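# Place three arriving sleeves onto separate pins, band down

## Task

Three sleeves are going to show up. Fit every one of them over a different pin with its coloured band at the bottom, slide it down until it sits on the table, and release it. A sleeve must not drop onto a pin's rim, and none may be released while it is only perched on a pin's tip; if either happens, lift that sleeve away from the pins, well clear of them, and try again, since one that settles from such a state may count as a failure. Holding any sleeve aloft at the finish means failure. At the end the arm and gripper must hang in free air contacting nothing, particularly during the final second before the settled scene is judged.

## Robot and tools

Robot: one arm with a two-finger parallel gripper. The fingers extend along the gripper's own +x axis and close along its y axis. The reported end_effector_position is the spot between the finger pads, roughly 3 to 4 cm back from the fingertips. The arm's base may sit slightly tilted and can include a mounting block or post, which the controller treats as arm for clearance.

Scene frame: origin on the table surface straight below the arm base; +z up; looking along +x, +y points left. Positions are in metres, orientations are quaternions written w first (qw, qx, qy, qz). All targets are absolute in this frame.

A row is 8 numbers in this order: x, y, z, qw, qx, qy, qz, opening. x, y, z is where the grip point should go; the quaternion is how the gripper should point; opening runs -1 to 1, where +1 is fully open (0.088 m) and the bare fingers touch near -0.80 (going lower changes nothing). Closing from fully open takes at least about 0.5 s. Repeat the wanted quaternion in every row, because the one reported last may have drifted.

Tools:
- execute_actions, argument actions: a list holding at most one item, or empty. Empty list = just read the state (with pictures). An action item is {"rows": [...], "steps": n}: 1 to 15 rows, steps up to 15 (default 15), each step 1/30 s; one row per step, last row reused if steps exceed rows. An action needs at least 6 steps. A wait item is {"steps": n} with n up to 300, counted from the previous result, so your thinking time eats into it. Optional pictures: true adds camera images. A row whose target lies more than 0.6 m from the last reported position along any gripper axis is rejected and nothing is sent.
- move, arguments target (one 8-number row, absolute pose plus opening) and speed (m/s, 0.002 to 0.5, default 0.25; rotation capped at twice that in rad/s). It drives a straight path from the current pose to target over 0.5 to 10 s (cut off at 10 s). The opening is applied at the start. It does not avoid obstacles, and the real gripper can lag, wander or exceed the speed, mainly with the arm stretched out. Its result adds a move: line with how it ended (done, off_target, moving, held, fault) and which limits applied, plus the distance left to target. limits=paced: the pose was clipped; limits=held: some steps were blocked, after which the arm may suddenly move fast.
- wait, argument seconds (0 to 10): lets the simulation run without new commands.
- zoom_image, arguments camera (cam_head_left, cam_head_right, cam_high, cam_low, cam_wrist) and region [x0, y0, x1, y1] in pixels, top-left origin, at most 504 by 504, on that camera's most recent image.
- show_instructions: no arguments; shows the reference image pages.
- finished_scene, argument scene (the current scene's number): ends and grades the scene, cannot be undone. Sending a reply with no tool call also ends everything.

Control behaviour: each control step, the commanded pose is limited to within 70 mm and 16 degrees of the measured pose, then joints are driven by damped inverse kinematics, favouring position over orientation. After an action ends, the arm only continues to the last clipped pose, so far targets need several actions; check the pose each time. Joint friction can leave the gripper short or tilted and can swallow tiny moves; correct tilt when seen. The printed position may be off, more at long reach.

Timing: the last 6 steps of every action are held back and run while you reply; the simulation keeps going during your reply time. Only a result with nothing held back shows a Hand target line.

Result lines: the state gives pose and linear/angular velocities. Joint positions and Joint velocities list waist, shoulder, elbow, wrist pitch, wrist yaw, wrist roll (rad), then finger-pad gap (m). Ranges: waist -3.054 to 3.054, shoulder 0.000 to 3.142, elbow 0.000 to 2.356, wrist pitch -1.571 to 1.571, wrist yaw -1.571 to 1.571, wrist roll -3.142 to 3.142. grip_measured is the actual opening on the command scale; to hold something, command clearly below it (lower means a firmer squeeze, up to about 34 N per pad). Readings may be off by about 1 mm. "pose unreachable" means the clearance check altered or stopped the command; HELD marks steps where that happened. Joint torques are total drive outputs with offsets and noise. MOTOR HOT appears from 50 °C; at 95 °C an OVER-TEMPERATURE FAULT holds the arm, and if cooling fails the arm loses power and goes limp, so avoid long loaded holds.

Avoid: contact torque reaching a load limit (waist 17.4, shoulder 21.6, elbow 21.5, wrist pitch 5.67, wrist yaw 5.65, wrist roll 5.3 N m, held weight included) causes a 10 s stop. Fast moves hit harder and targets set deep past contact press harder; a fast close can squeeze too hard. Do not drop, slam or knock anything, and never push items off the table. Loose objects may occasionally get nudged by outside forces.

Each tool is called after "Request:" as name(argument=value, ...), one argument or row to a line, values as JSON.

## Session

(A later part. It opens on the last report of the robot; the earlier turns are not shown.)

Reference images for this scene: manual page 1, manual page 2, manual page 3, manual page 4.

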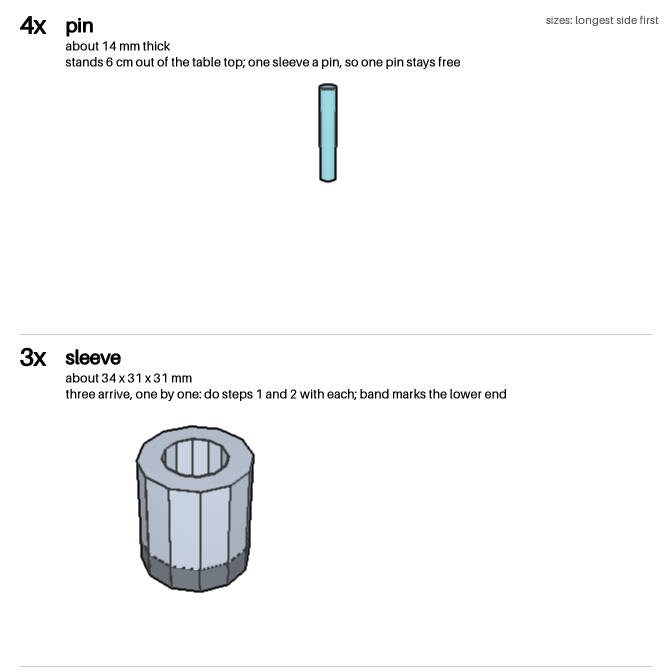

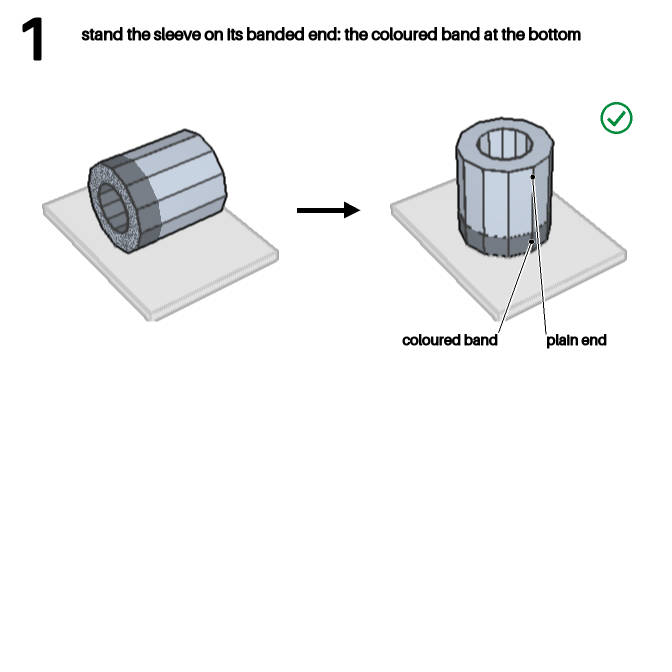

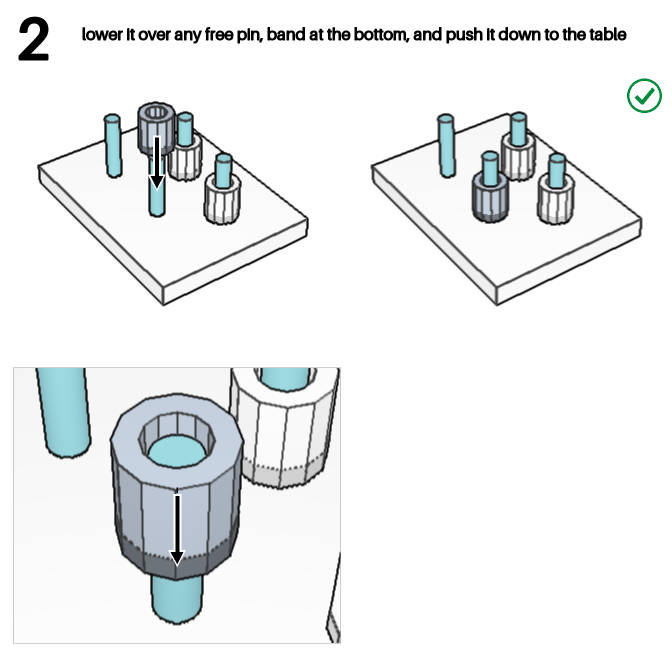

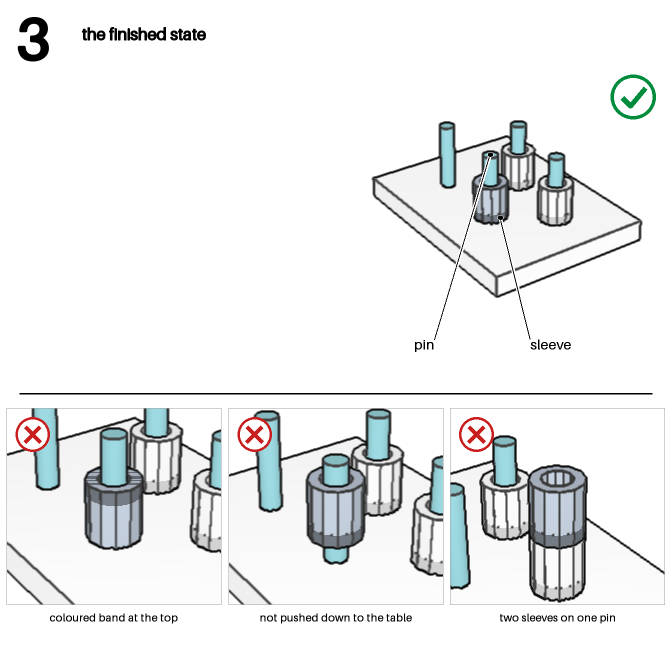

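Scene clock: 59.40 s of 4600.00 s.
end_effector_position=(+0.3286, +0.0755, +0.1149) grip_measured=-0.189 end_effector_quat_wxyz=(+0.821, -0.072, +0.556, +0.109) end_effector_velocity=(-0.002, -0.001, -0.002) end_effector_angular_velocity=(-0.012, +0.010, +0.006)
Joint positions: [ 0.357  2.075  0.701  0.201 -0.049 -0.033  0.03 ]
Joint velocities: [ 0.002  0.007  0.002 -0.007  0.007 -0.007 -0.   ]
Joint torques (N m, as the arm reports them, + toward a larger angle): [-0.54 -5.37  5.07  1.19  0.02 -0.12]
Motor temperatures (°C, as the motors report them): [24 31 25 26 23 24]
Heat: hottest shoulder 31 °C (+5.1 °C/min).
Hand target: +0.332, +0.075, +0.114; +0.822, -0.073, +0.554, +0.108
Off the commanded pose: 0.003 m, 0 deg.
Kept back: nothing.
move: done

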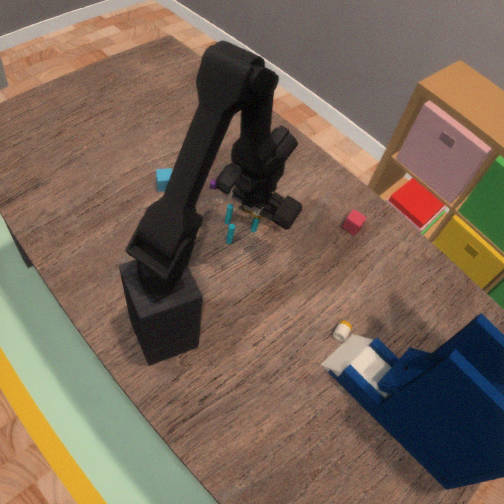

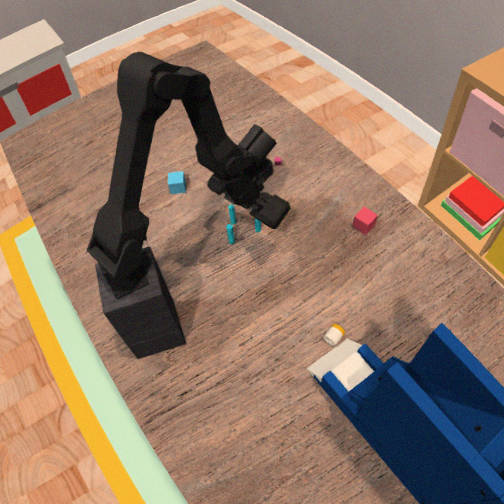

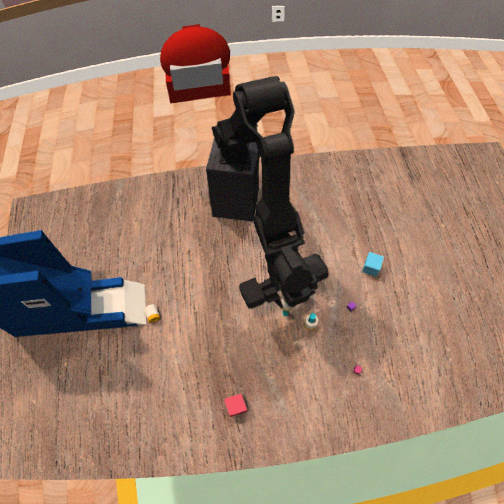

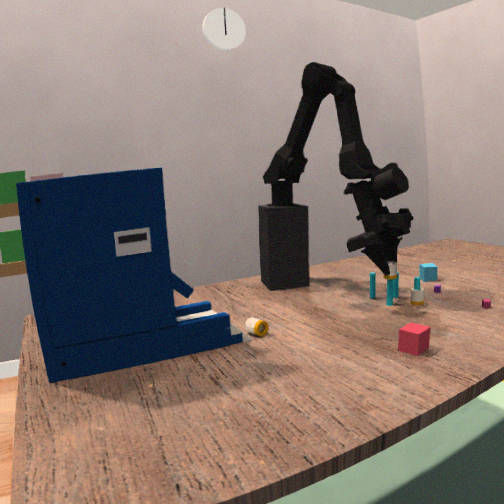

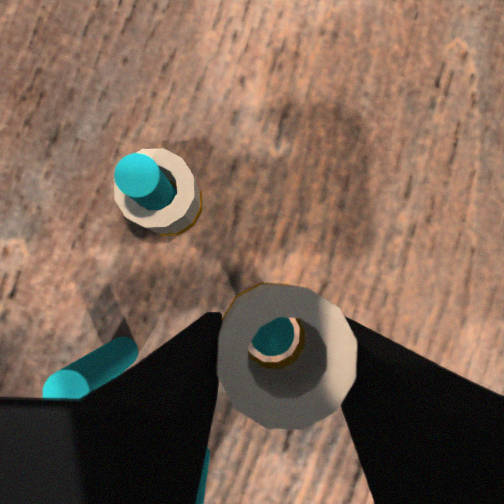

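Centred.

Request:
move(
  target=[0.3312,0.0740,0.098,0.8219,-0.0730,0.5544,0.1082,-0.5],
  speed=0.02,
)

Request:
zoom_image(
  camera="cam_wrist",
  region=[200,270,380,450],
)

Scene clock: 60.77 s of 4600.00 s.
end_effector_position=(+0.3282, +0.0748, +0.0989) grip_measured=-0.189 end_effector_quat_wxyz=(+0.821, -0.072, +0.556, +0.109) end_effector_velocity=(+0.002, +0.001, +0.000) end_effector_angular_velocity=(+0.000, -0.008, +0.021)
Joint positions: [ 0.356  2.144  0.703  0.266 -0.049 -0.033  0.03 ]
Joint velocities: [-0.002  0.002  0.002  0.007 -0.007 -0.022 -0.   ]
Joint torques (N m, as the arm reports them, + toward a larger angle): [-0.54 -5.46  4.73  1.19  0.03 -0.12]
Motor temperatures (°C, as the motors report them): [24 31 25 26 23 24]
Heat: hottest shoulder 31 °C (+5.0 °C/min).
Hand target: +0.331, +0.074, +0.098; +0.822, -0.073, +0.555, +0.108
Off the commanded pose: 0.003 m, 0 deg.
Kept back: nothing.
move: done

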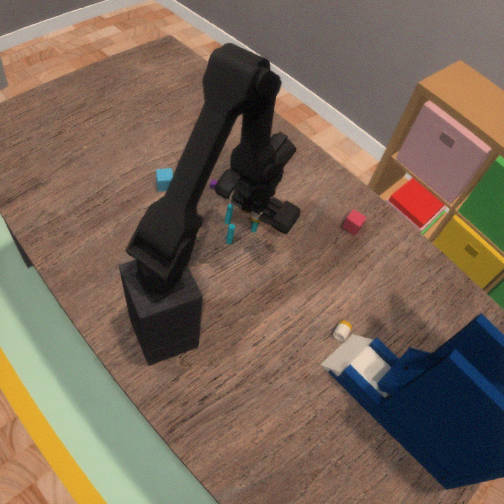

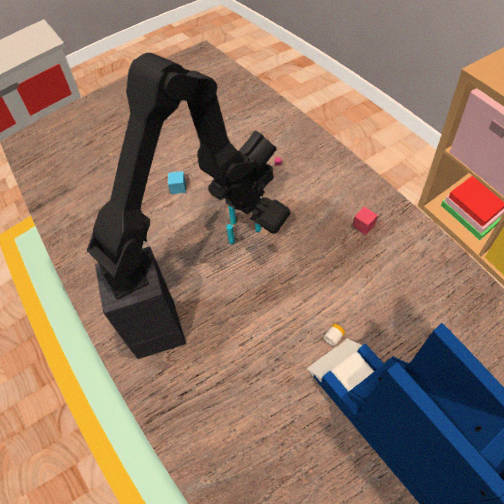

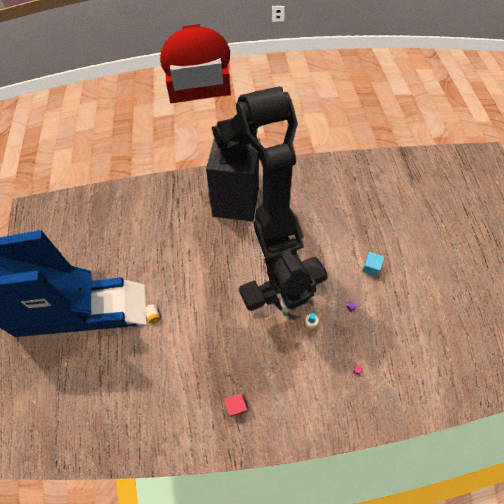

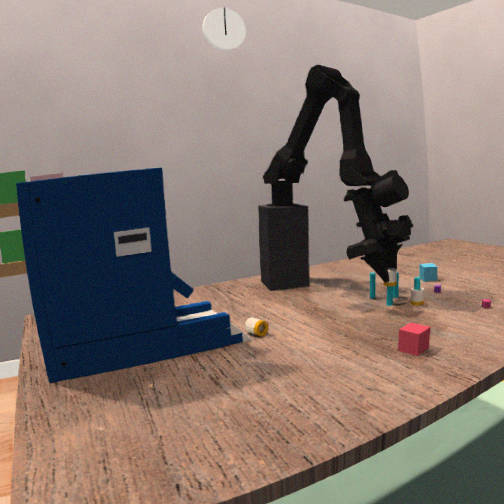

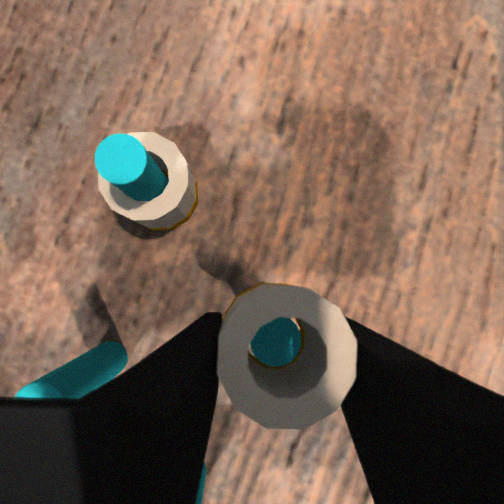

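Region (200, 270, 380, 450) of cam_wrist's 504x504 image, scaled by 2.800, with more detail than that image has.

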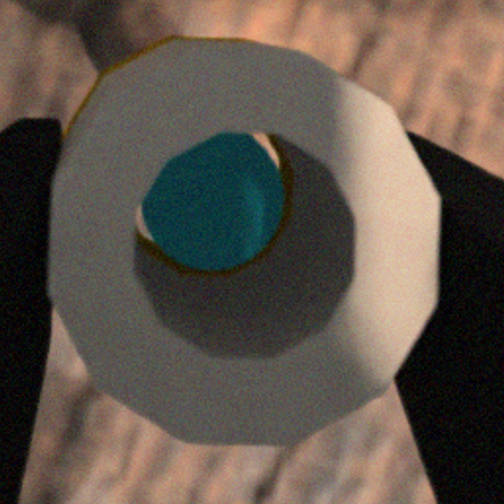

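Request:
move(
  target=[0.3325,0.0745,0.045,0.8219,-0.0730,0.5544,0.1082,-0.5],
  speed=0.04,
)

Request:
zoom_image(
  camera="cam_low",
  region=[340,230,460,330],
)

Scene clock: 62.60 s of 4600.00 s.
end_effector_position=(+0.3299, +0.0743, +0.0493) grip_measured=-0.189 end_effector_quat_wxyz=(+0.821, -0.071, +0.556, +0.110) end_effector_velocity=(-0.003, -0.000, -0.002) end_effector_angular_velocity=(+0.001, +0.013, +0.007)
Joint positions: [ 0.357  2.367  0.747  0.446 -0.052 -0.033  0.03 ]
Joint velocities: [-0.002  0.002 -0.002 -0.007 -0.007 -0.007  0.   ]
Joint torques (N m, as the arm reports them, + toward a larger angle): [-0.02 -4.61  4.42  1.69  0.18  0.04]
Motor temperatures (°C, as the motors report them): [24 31 25 26 23 24]
Heat: hottest shoulder 31 °C (+5.0 °C/min).
Hand target: +0.332, +0.075, +0.045; +0.822, -0.073, +0.555, +0.108
Off the commanded pose: 0.005 m, 0 deg.
Kept back: nothing.
move: done

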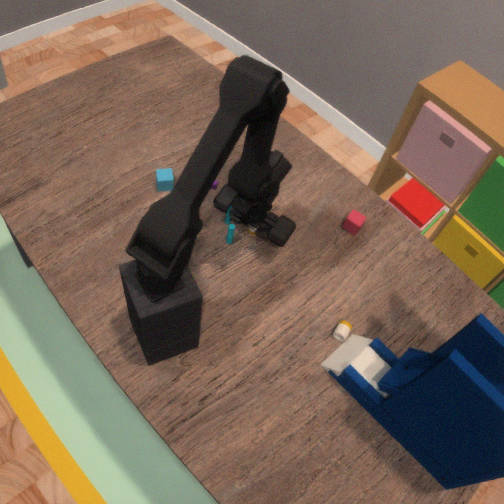

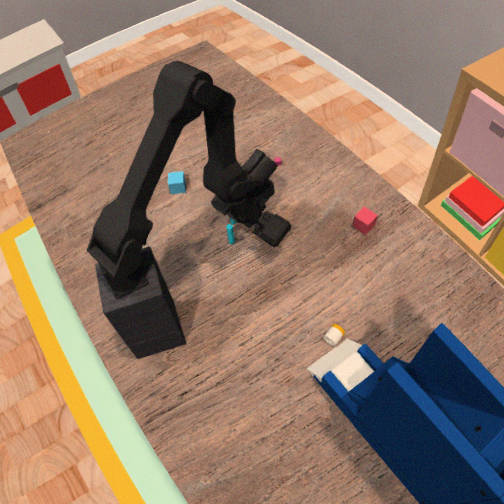

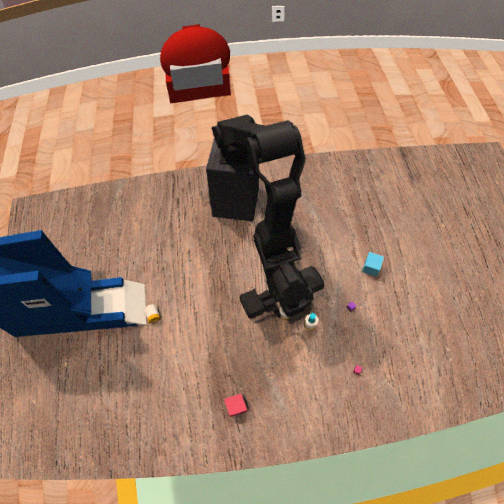

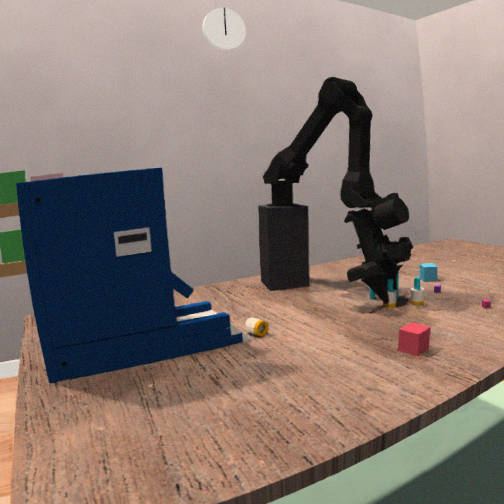

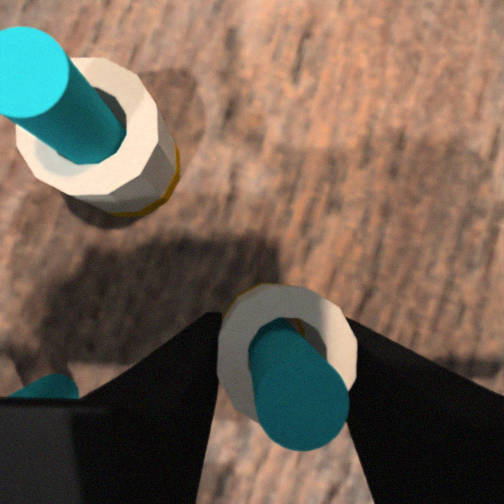

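Region (340, 230, 460, 330) of cam_low's 504x504 image, scaled by 4.200, with more detail than that image has.

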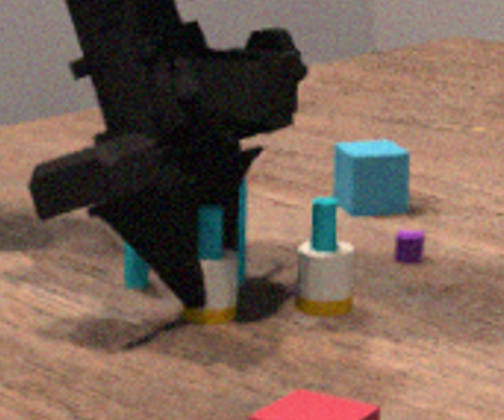

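Request:
move(
  target=[0.331,0.0745,0.049,0.8219,-0.0730,0.5544,0.1082,0.0],
  speed=0.04,
)

Request:
move(
  target=[0.333,0.0745,0.135,0.8219,-0.0730,0.5544,0.1082,0.0],
  speed=0.15,
)

Request:
move(
  target=[0.27,-0.23,0.14,0.8741,-0.0548,0.4845,0.0990,0.1],
  speed=0.3,
)

Scene clock: 63.53 s of 4600.00 s.
end_effector_position=(+0.3304, +0.0742, +0.0493) grip_measured=-0.002 end_effector_quat_wxyz=(+0.822, -0.072, +0.555, +0.110) end_effector_velocity=(-0.002, -0.000, -0.000) end_effector_angular_velocity=(+0.002, +0.008, +0.007)
Joint positions: [ 0.357  2.368  0.747  0.45  -0.051 -0.033  0.039]
Joint velocities: [-0.002 -0.002 -0.002 -0.007 -0.007 -0.007  0.001]
Joint torques (N m, as the arm reports them, + toward a larger angle): [ 0.   -6.33  3.3   0.99  0.16  0.06]
Motor temperatures (°C, as the motors report them): [24 31 25 26 23 24]
Heat: hottest shoulder 31 °C (+5.0 °C/min).
Hand target: +0.331, +0.074, +0.049; +0.822, -0.073, +0.554, +0.108
Off the commanded pose: 0.001 m, 0 deg.
Kept back: nothing.
move: done

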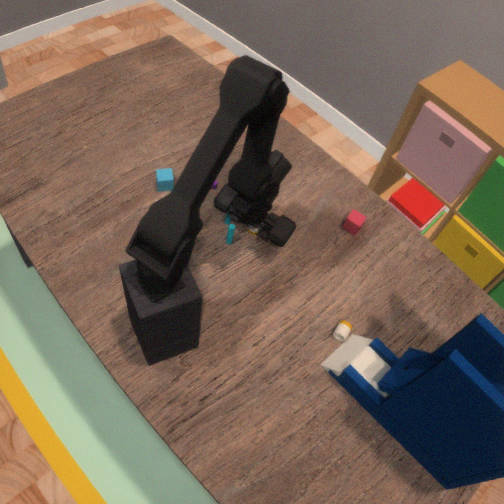

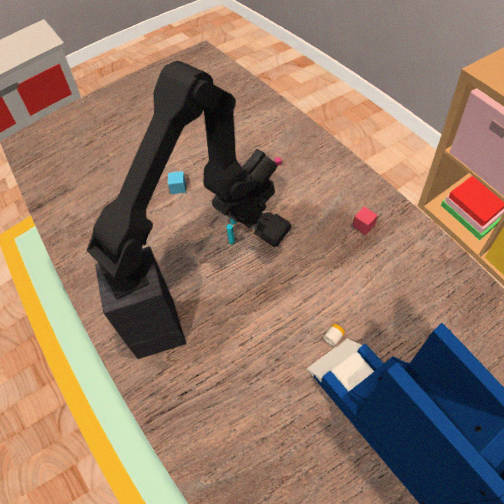

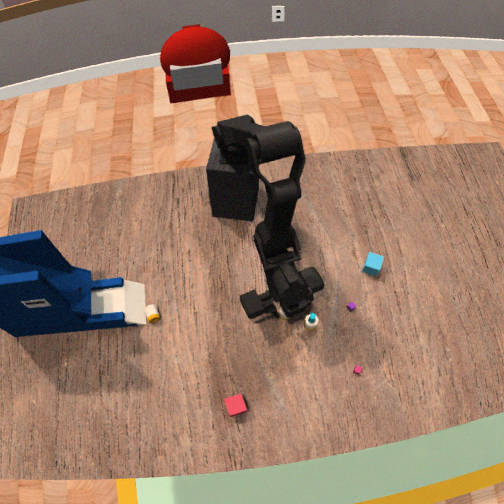

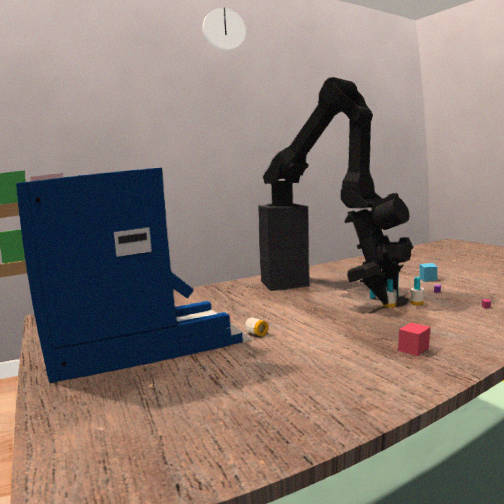

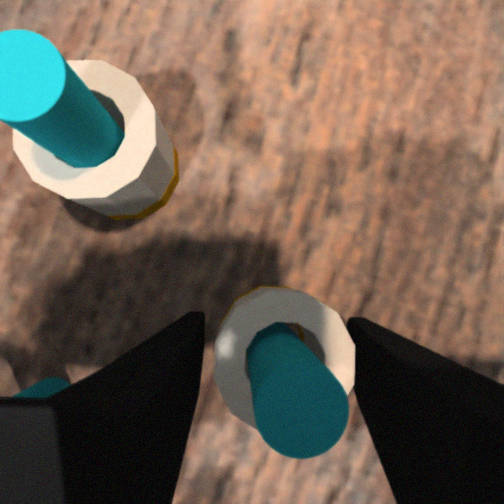

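Scene clock: 64.60 s of 4600.00 s.
end_effector_position=(+0.3310, +0.0756, +0.1309) grip_measured=+0.000 end_effector_quat_wxyz=(+0.819, -0.071, +0.558, +0.108) end_effector_velocity=(-0.001, +0.000, +0.005) end_effector_angular_velocity=(+0.009, +0.005, -0.007)
Joint positions: [ 0.353  2.014  0.719  0.116 -0.051 -0.034  0.039]
Joint velocities: [-0.002 -0.022 -0.002 -0.022 -0.007  0.007 -0.   ]
Joint torques (N m, as the arm reports them, + toward a larger angle): [-0.57 -7.25  4.41  0.79  0.03 -0.19]
Motor temperatures (°C, as the motors report them): [24 31 25 26 23 24]
Heat: hottest shoulder 31 °C (+5.0 °C/min).
Hand target: +0.333, +0.074, +0.135; +0.822, -0.073, +0.554, +0.108
Off the commanded pose: 0.005 m, 1 deg.
Kept back: nothing.
move: done

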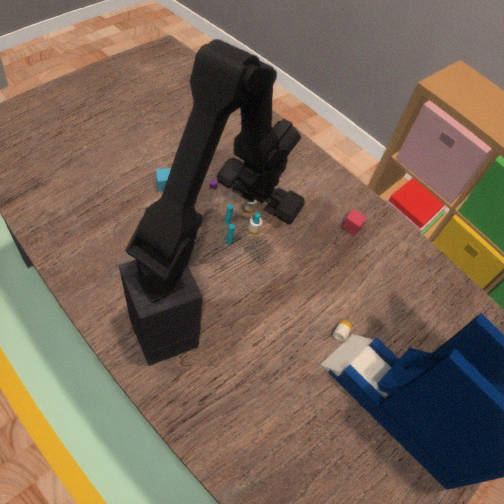

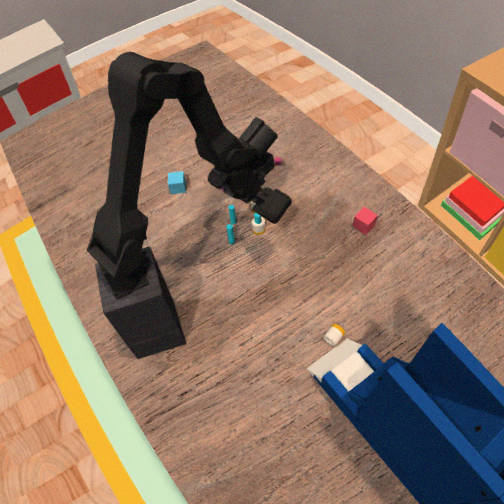

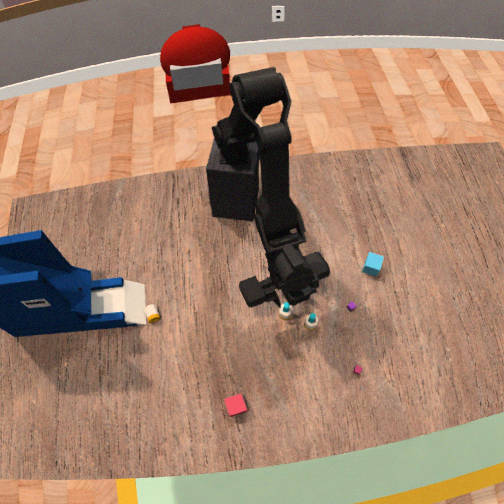

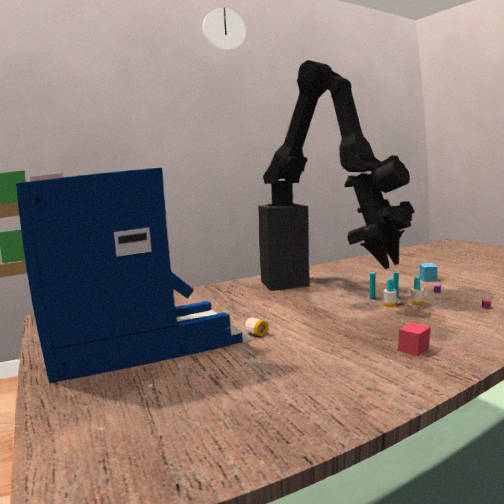

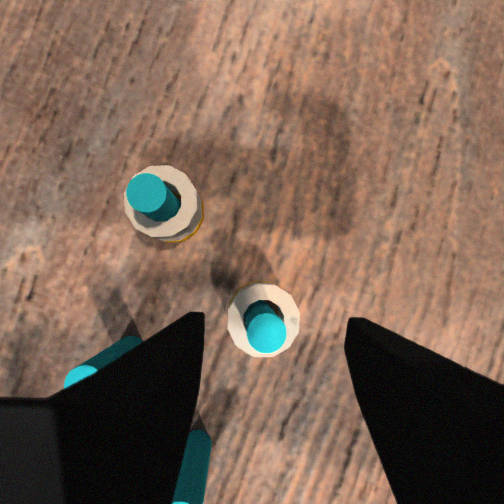

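Scene clock: 66.23 s of 4600.00 s.
end_effector_position=(+0.2697, -0.2283, +0.1403) grip_measured=+0.100 end_effector_quat_wxyz=(+0.866, -0.055, +0.487, +0.096) end_effector_velocity=(-0.002, -0.003, +0.001) end_effector_angular_velocity=(-0.004, +0.002, +0.033)
Joint positions: [-0.763  2.14   0.894 -0.086 -0.515 -1.057  0.044]
Joint velocities: [-0.012  0.007  0.022 -0.037 -0.007 -0.051 -0.   ]
Joint torques (N m, as the arm reports them, + toward a larger angle): [-0.51 -6.    5.54  0.48 -0.5  -0.19]
Motor temperatures (°C, as the motors report them): [24 31 25 26 23 24]
Heat: hottest shoulder 31 °C (+4.1 °C/min).
Hand target: +0.270, -0.230, +0.140; +0.867, -0.055, +0.485, +0.098
Off the commanded pose: 0.002 m, 1 deg.
Kept back: nothing.
move: done

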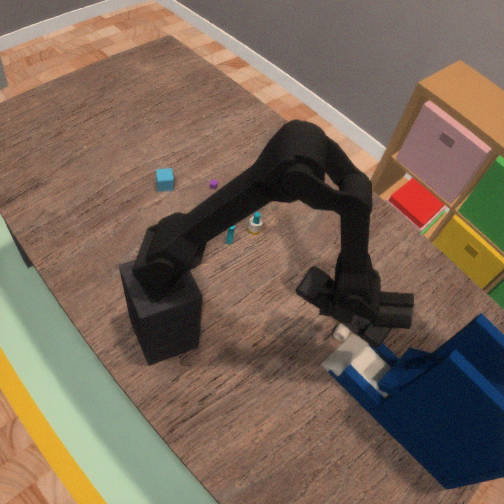

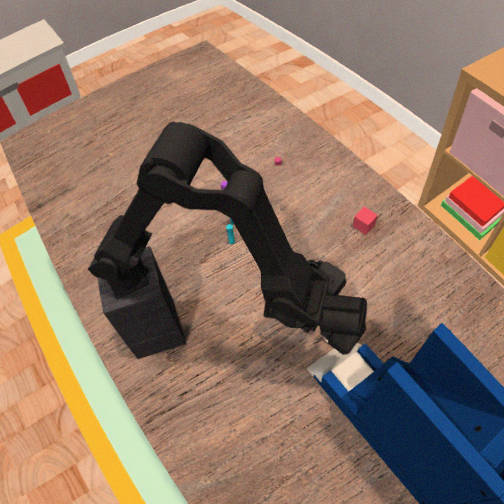

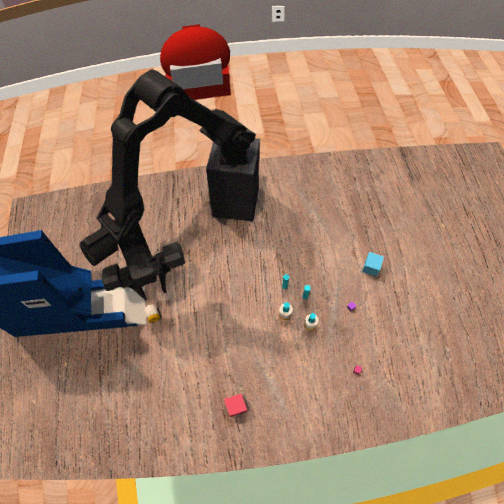

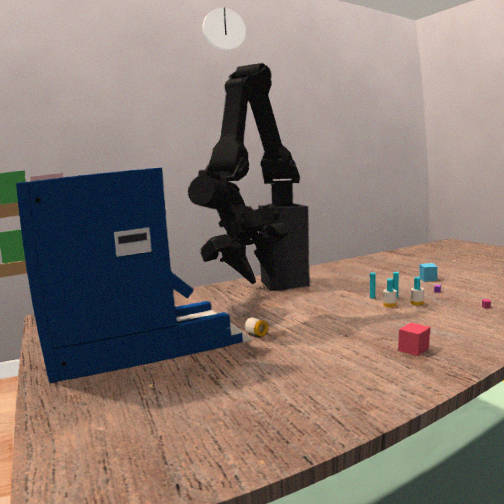

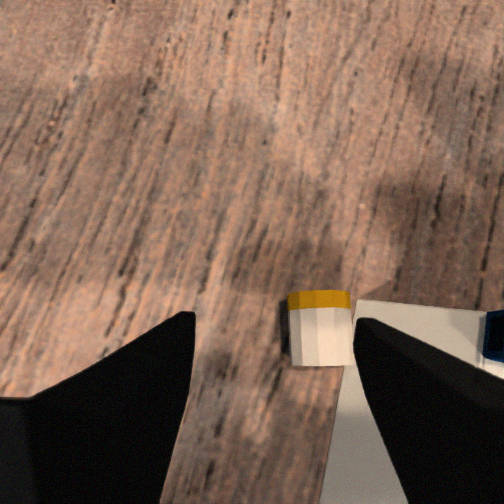

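Request:
move(
  target=[0.2805,-0.2565,0.08,0.9180,-0.0433,0.3802,0.1046,0.15],
  speed=0.1,
)

Scene clock: 68.23 s of 4600.00 s.
end_effector_position=(+0.2808, -0.2553, +0.0817) grip_measured=+0.150 end_effector_quat_wxyz=(+0.917, -0.042, +0.384, +0.103) end_effector_velocity=(+0.002, +0.000, +0.002) end_effector_angular_velocity=(+0.008, -0.017, +0.010)
Joint positions: [-0.857  2.468  0.994  0.209 -0.747 -1.09   0.046]
Joint velocities: [-0.002  0.002  0.007 -0.007 -0.022 -0.007 -0.   ]
Joint torques (N m, as the arm reports them, + toward a larger angle): [-0.54 -6.51  4.48  0.95 -0.6  -0.18]
Motor temperatures (°C, as the motors report them): [24 31 25 26 23 24]
Heat: hottest shoulder 31 °C (+4.1 °C/min).
Hand target: +0.281, -0.257, +0.080; +0.918, -0.043, +0.381, +0.104
Off the commanded pose: 0.002 m, 0 deg.
Kept back: nothing.
move: done

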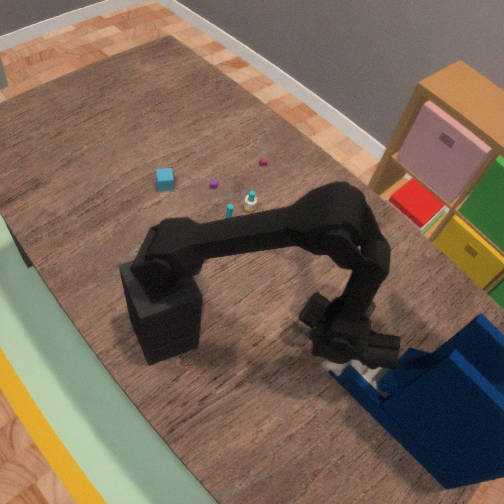

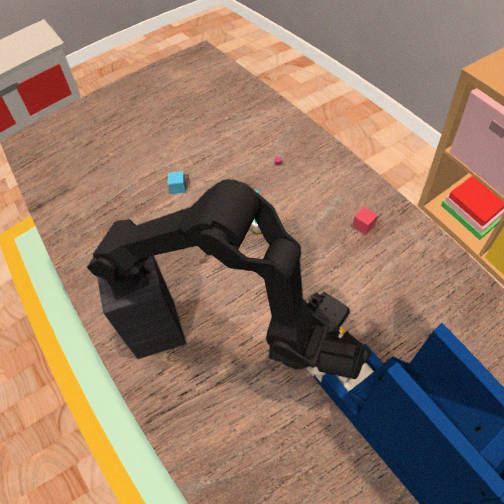

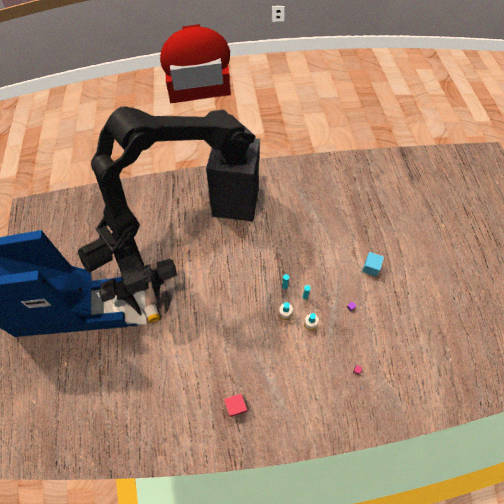

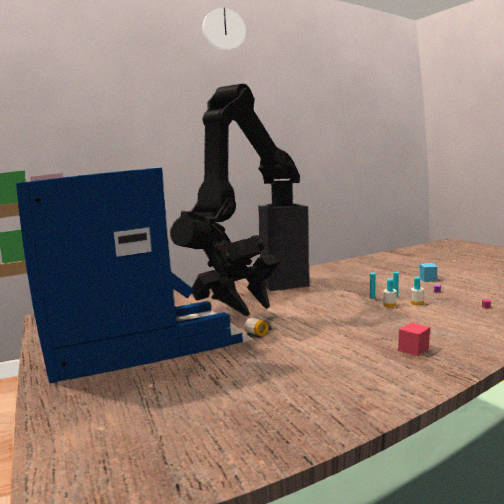

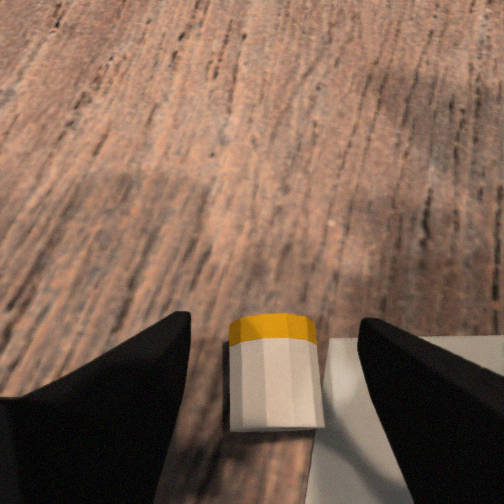

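Request:
move(
  target=[0.2805,-0.2565,0.052,0.9180,-0.0433,0.3802,0.1046,0.05],
  speed=0.04,
)

Request:
zoom_image(
  camera="cam_low",
  region=[150,220,310,360],
)

Request:
zoom_image(
  camera="cam_high",
  region=[50,230,200,350],
)

Scene clock: 69.53 s of 4600.00 s.
end_effector_position=(+0.2797, -0.2551, +0.0543) grip_measured=+0.049 end_effector_quat_wxyz=(+0.917, -0.041, +0.383, +0.104) end_effector_velocity=(-0.004, +0.000, -0.001) end_effector_angular_velocity=(+0.011, +0.013, -0.015)
Joint positions: [-0.858  2.571  1.026  0.278 -0.749 -1.091  0.041]
Joint velocities: [-0.007 -0.002 -0.007 -0.007  0.007  0.007 -0.   ]
Joint torques (N m, as the arm reports them, + toward a larger angle): [-0.41 -6.38  4.41  1.09 -0.56 -0.13]
Motor temperatures (°C, as the motors report them): [24 31 25 26 23 24]
Heat: hottest shoulder 31 °C (+4.0 °C/min).
Hand target: +0.280, -0.257, +0.052; +0.918, -0.043, +0.380, +0.105
Off the commanded pose: 0.003 m, 0 deg.
Kept back: nothing.
move: done

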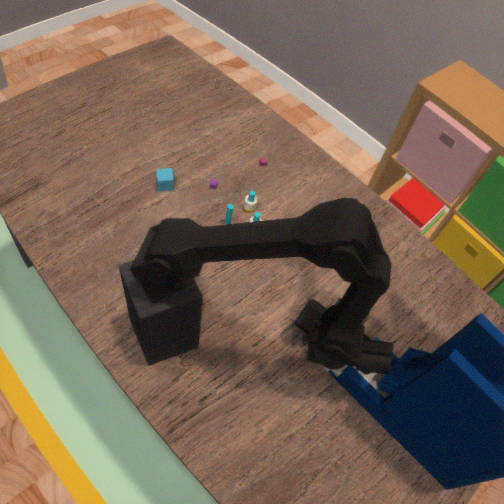

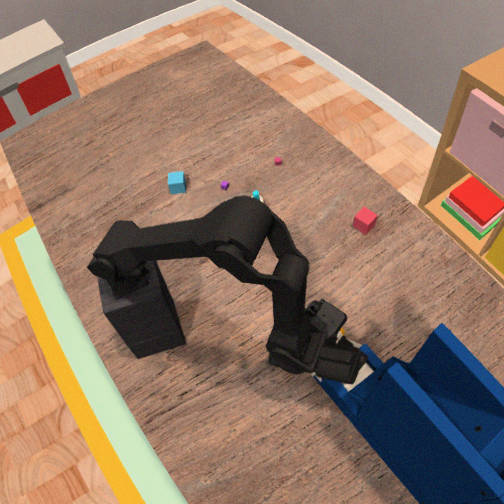

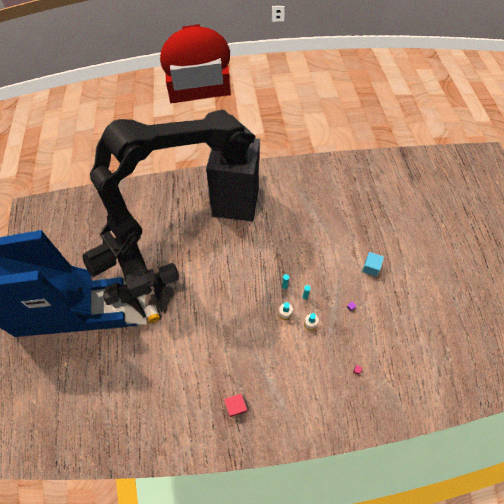

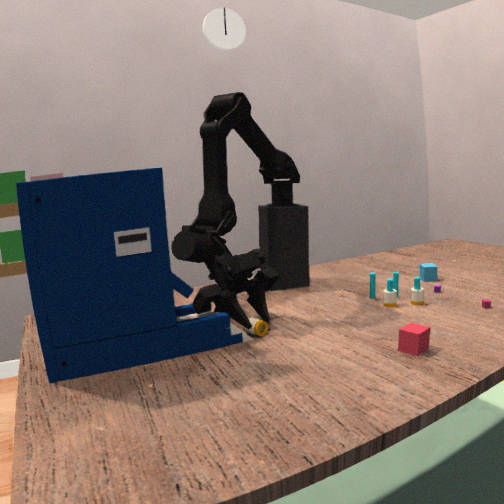

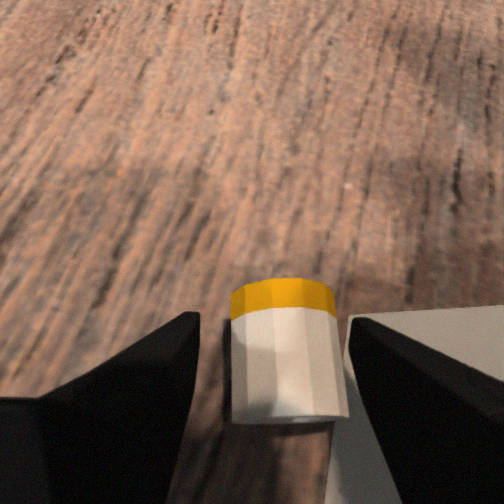

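Region (150, 220, 310, 360) of cam_low's 504x504 image, scaled by 3.150, with more detail than that image has; it fills the top 441 rows of this view, and the rest is white.

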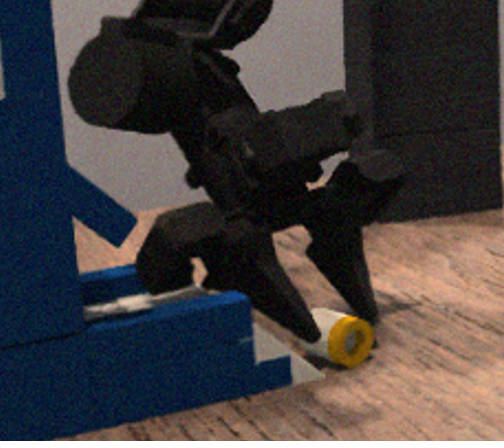

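Region (50, 230, 200, 350) of cam_high's 504x504 image, scaled by 3.360, with more detail than that image has; it fills the top 403 rows of this view, and the rest is white.

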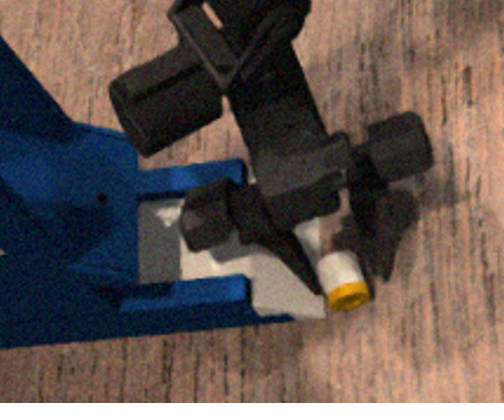

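Request:
move(
  target=[0.2815,-0.258,0.037,0.9180,-0.0433,0.3802,0.1046,0.05],
  speed=0.02,
)

Request:
zoom_image(
  camera="cam_low",
  region=[150,220,310,360],
)

Scene clock: 70.87 s of 4600.00 s.
end_effector_position=(+0.2795, -0.2548, +0.0519) grip_measured=+0.038 end_effector_quat_wxyz=(+0.921, -0.041, +0.373, +0.105) end_effector_velocity=(-0.001, +0.001, +0.002) end_effector_angular_velocity=(+0.002, -0.017, +0.015)
Joint positions: [-0.864  2.588  1.028  0.299 -0.77  -1.093  0.041]
Joint velocities: [-0.007 -0.002 -0.002 -0.007 -0.022 -0.022 -0.   ]
Joint torques (N m, as the arm reports them, + toward a larger angle): [ 0.21 -2.68  7.13  1.81  0.08 -0.04]
Motor temperatures (°C, as the motors report them): [24 31 25 26 23 24]
Heat: hottest shoulder 31 °C (+4.0 °C/min).
Hand target: +0.281, -0.257, +0.038; +0.918, -0.043, +0.380, +0.105
Off the commanded pose: 0.015 m, 1 deg.
Kept back: nothing.
move: off_target

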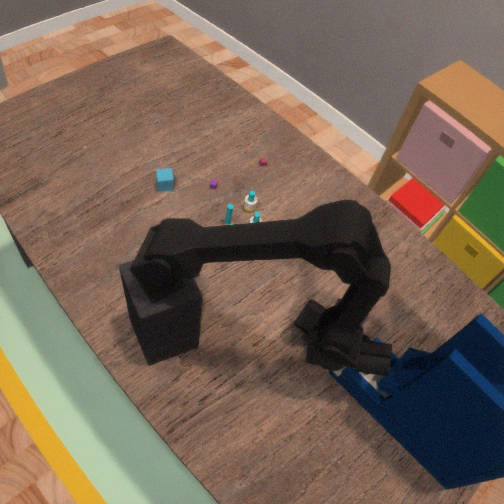

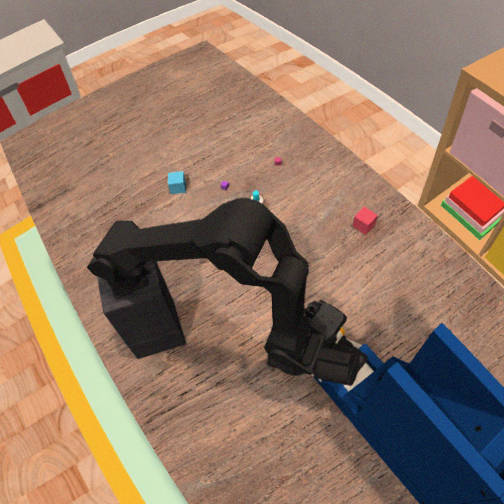

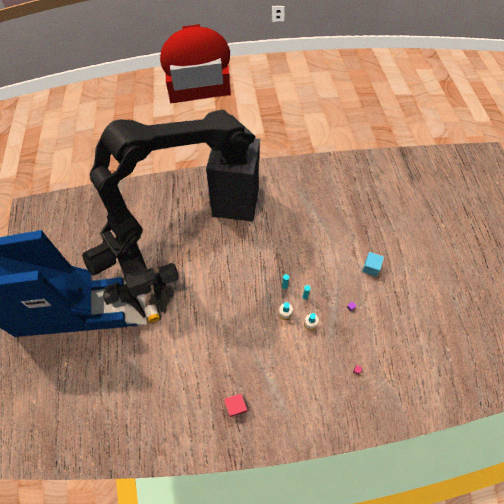

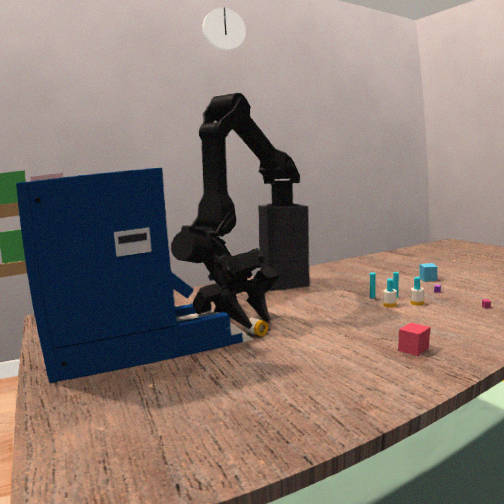

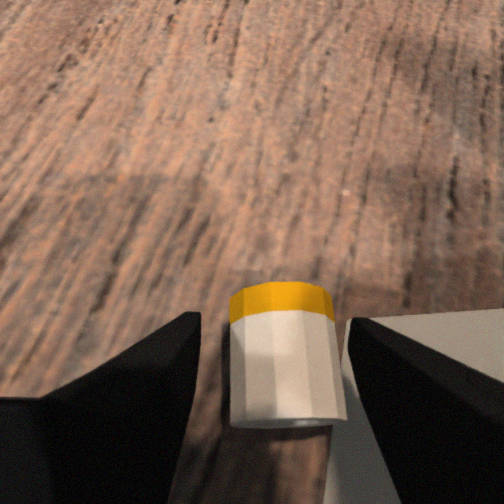

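Region (150, 220, 310, 360) of cam_low's 504x504 image, scaled by 3.150, with more detail than that image has; it fills the top 441 rows of this view, and the rest is white.

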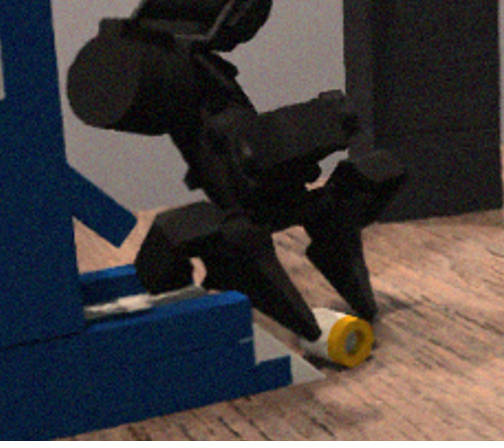

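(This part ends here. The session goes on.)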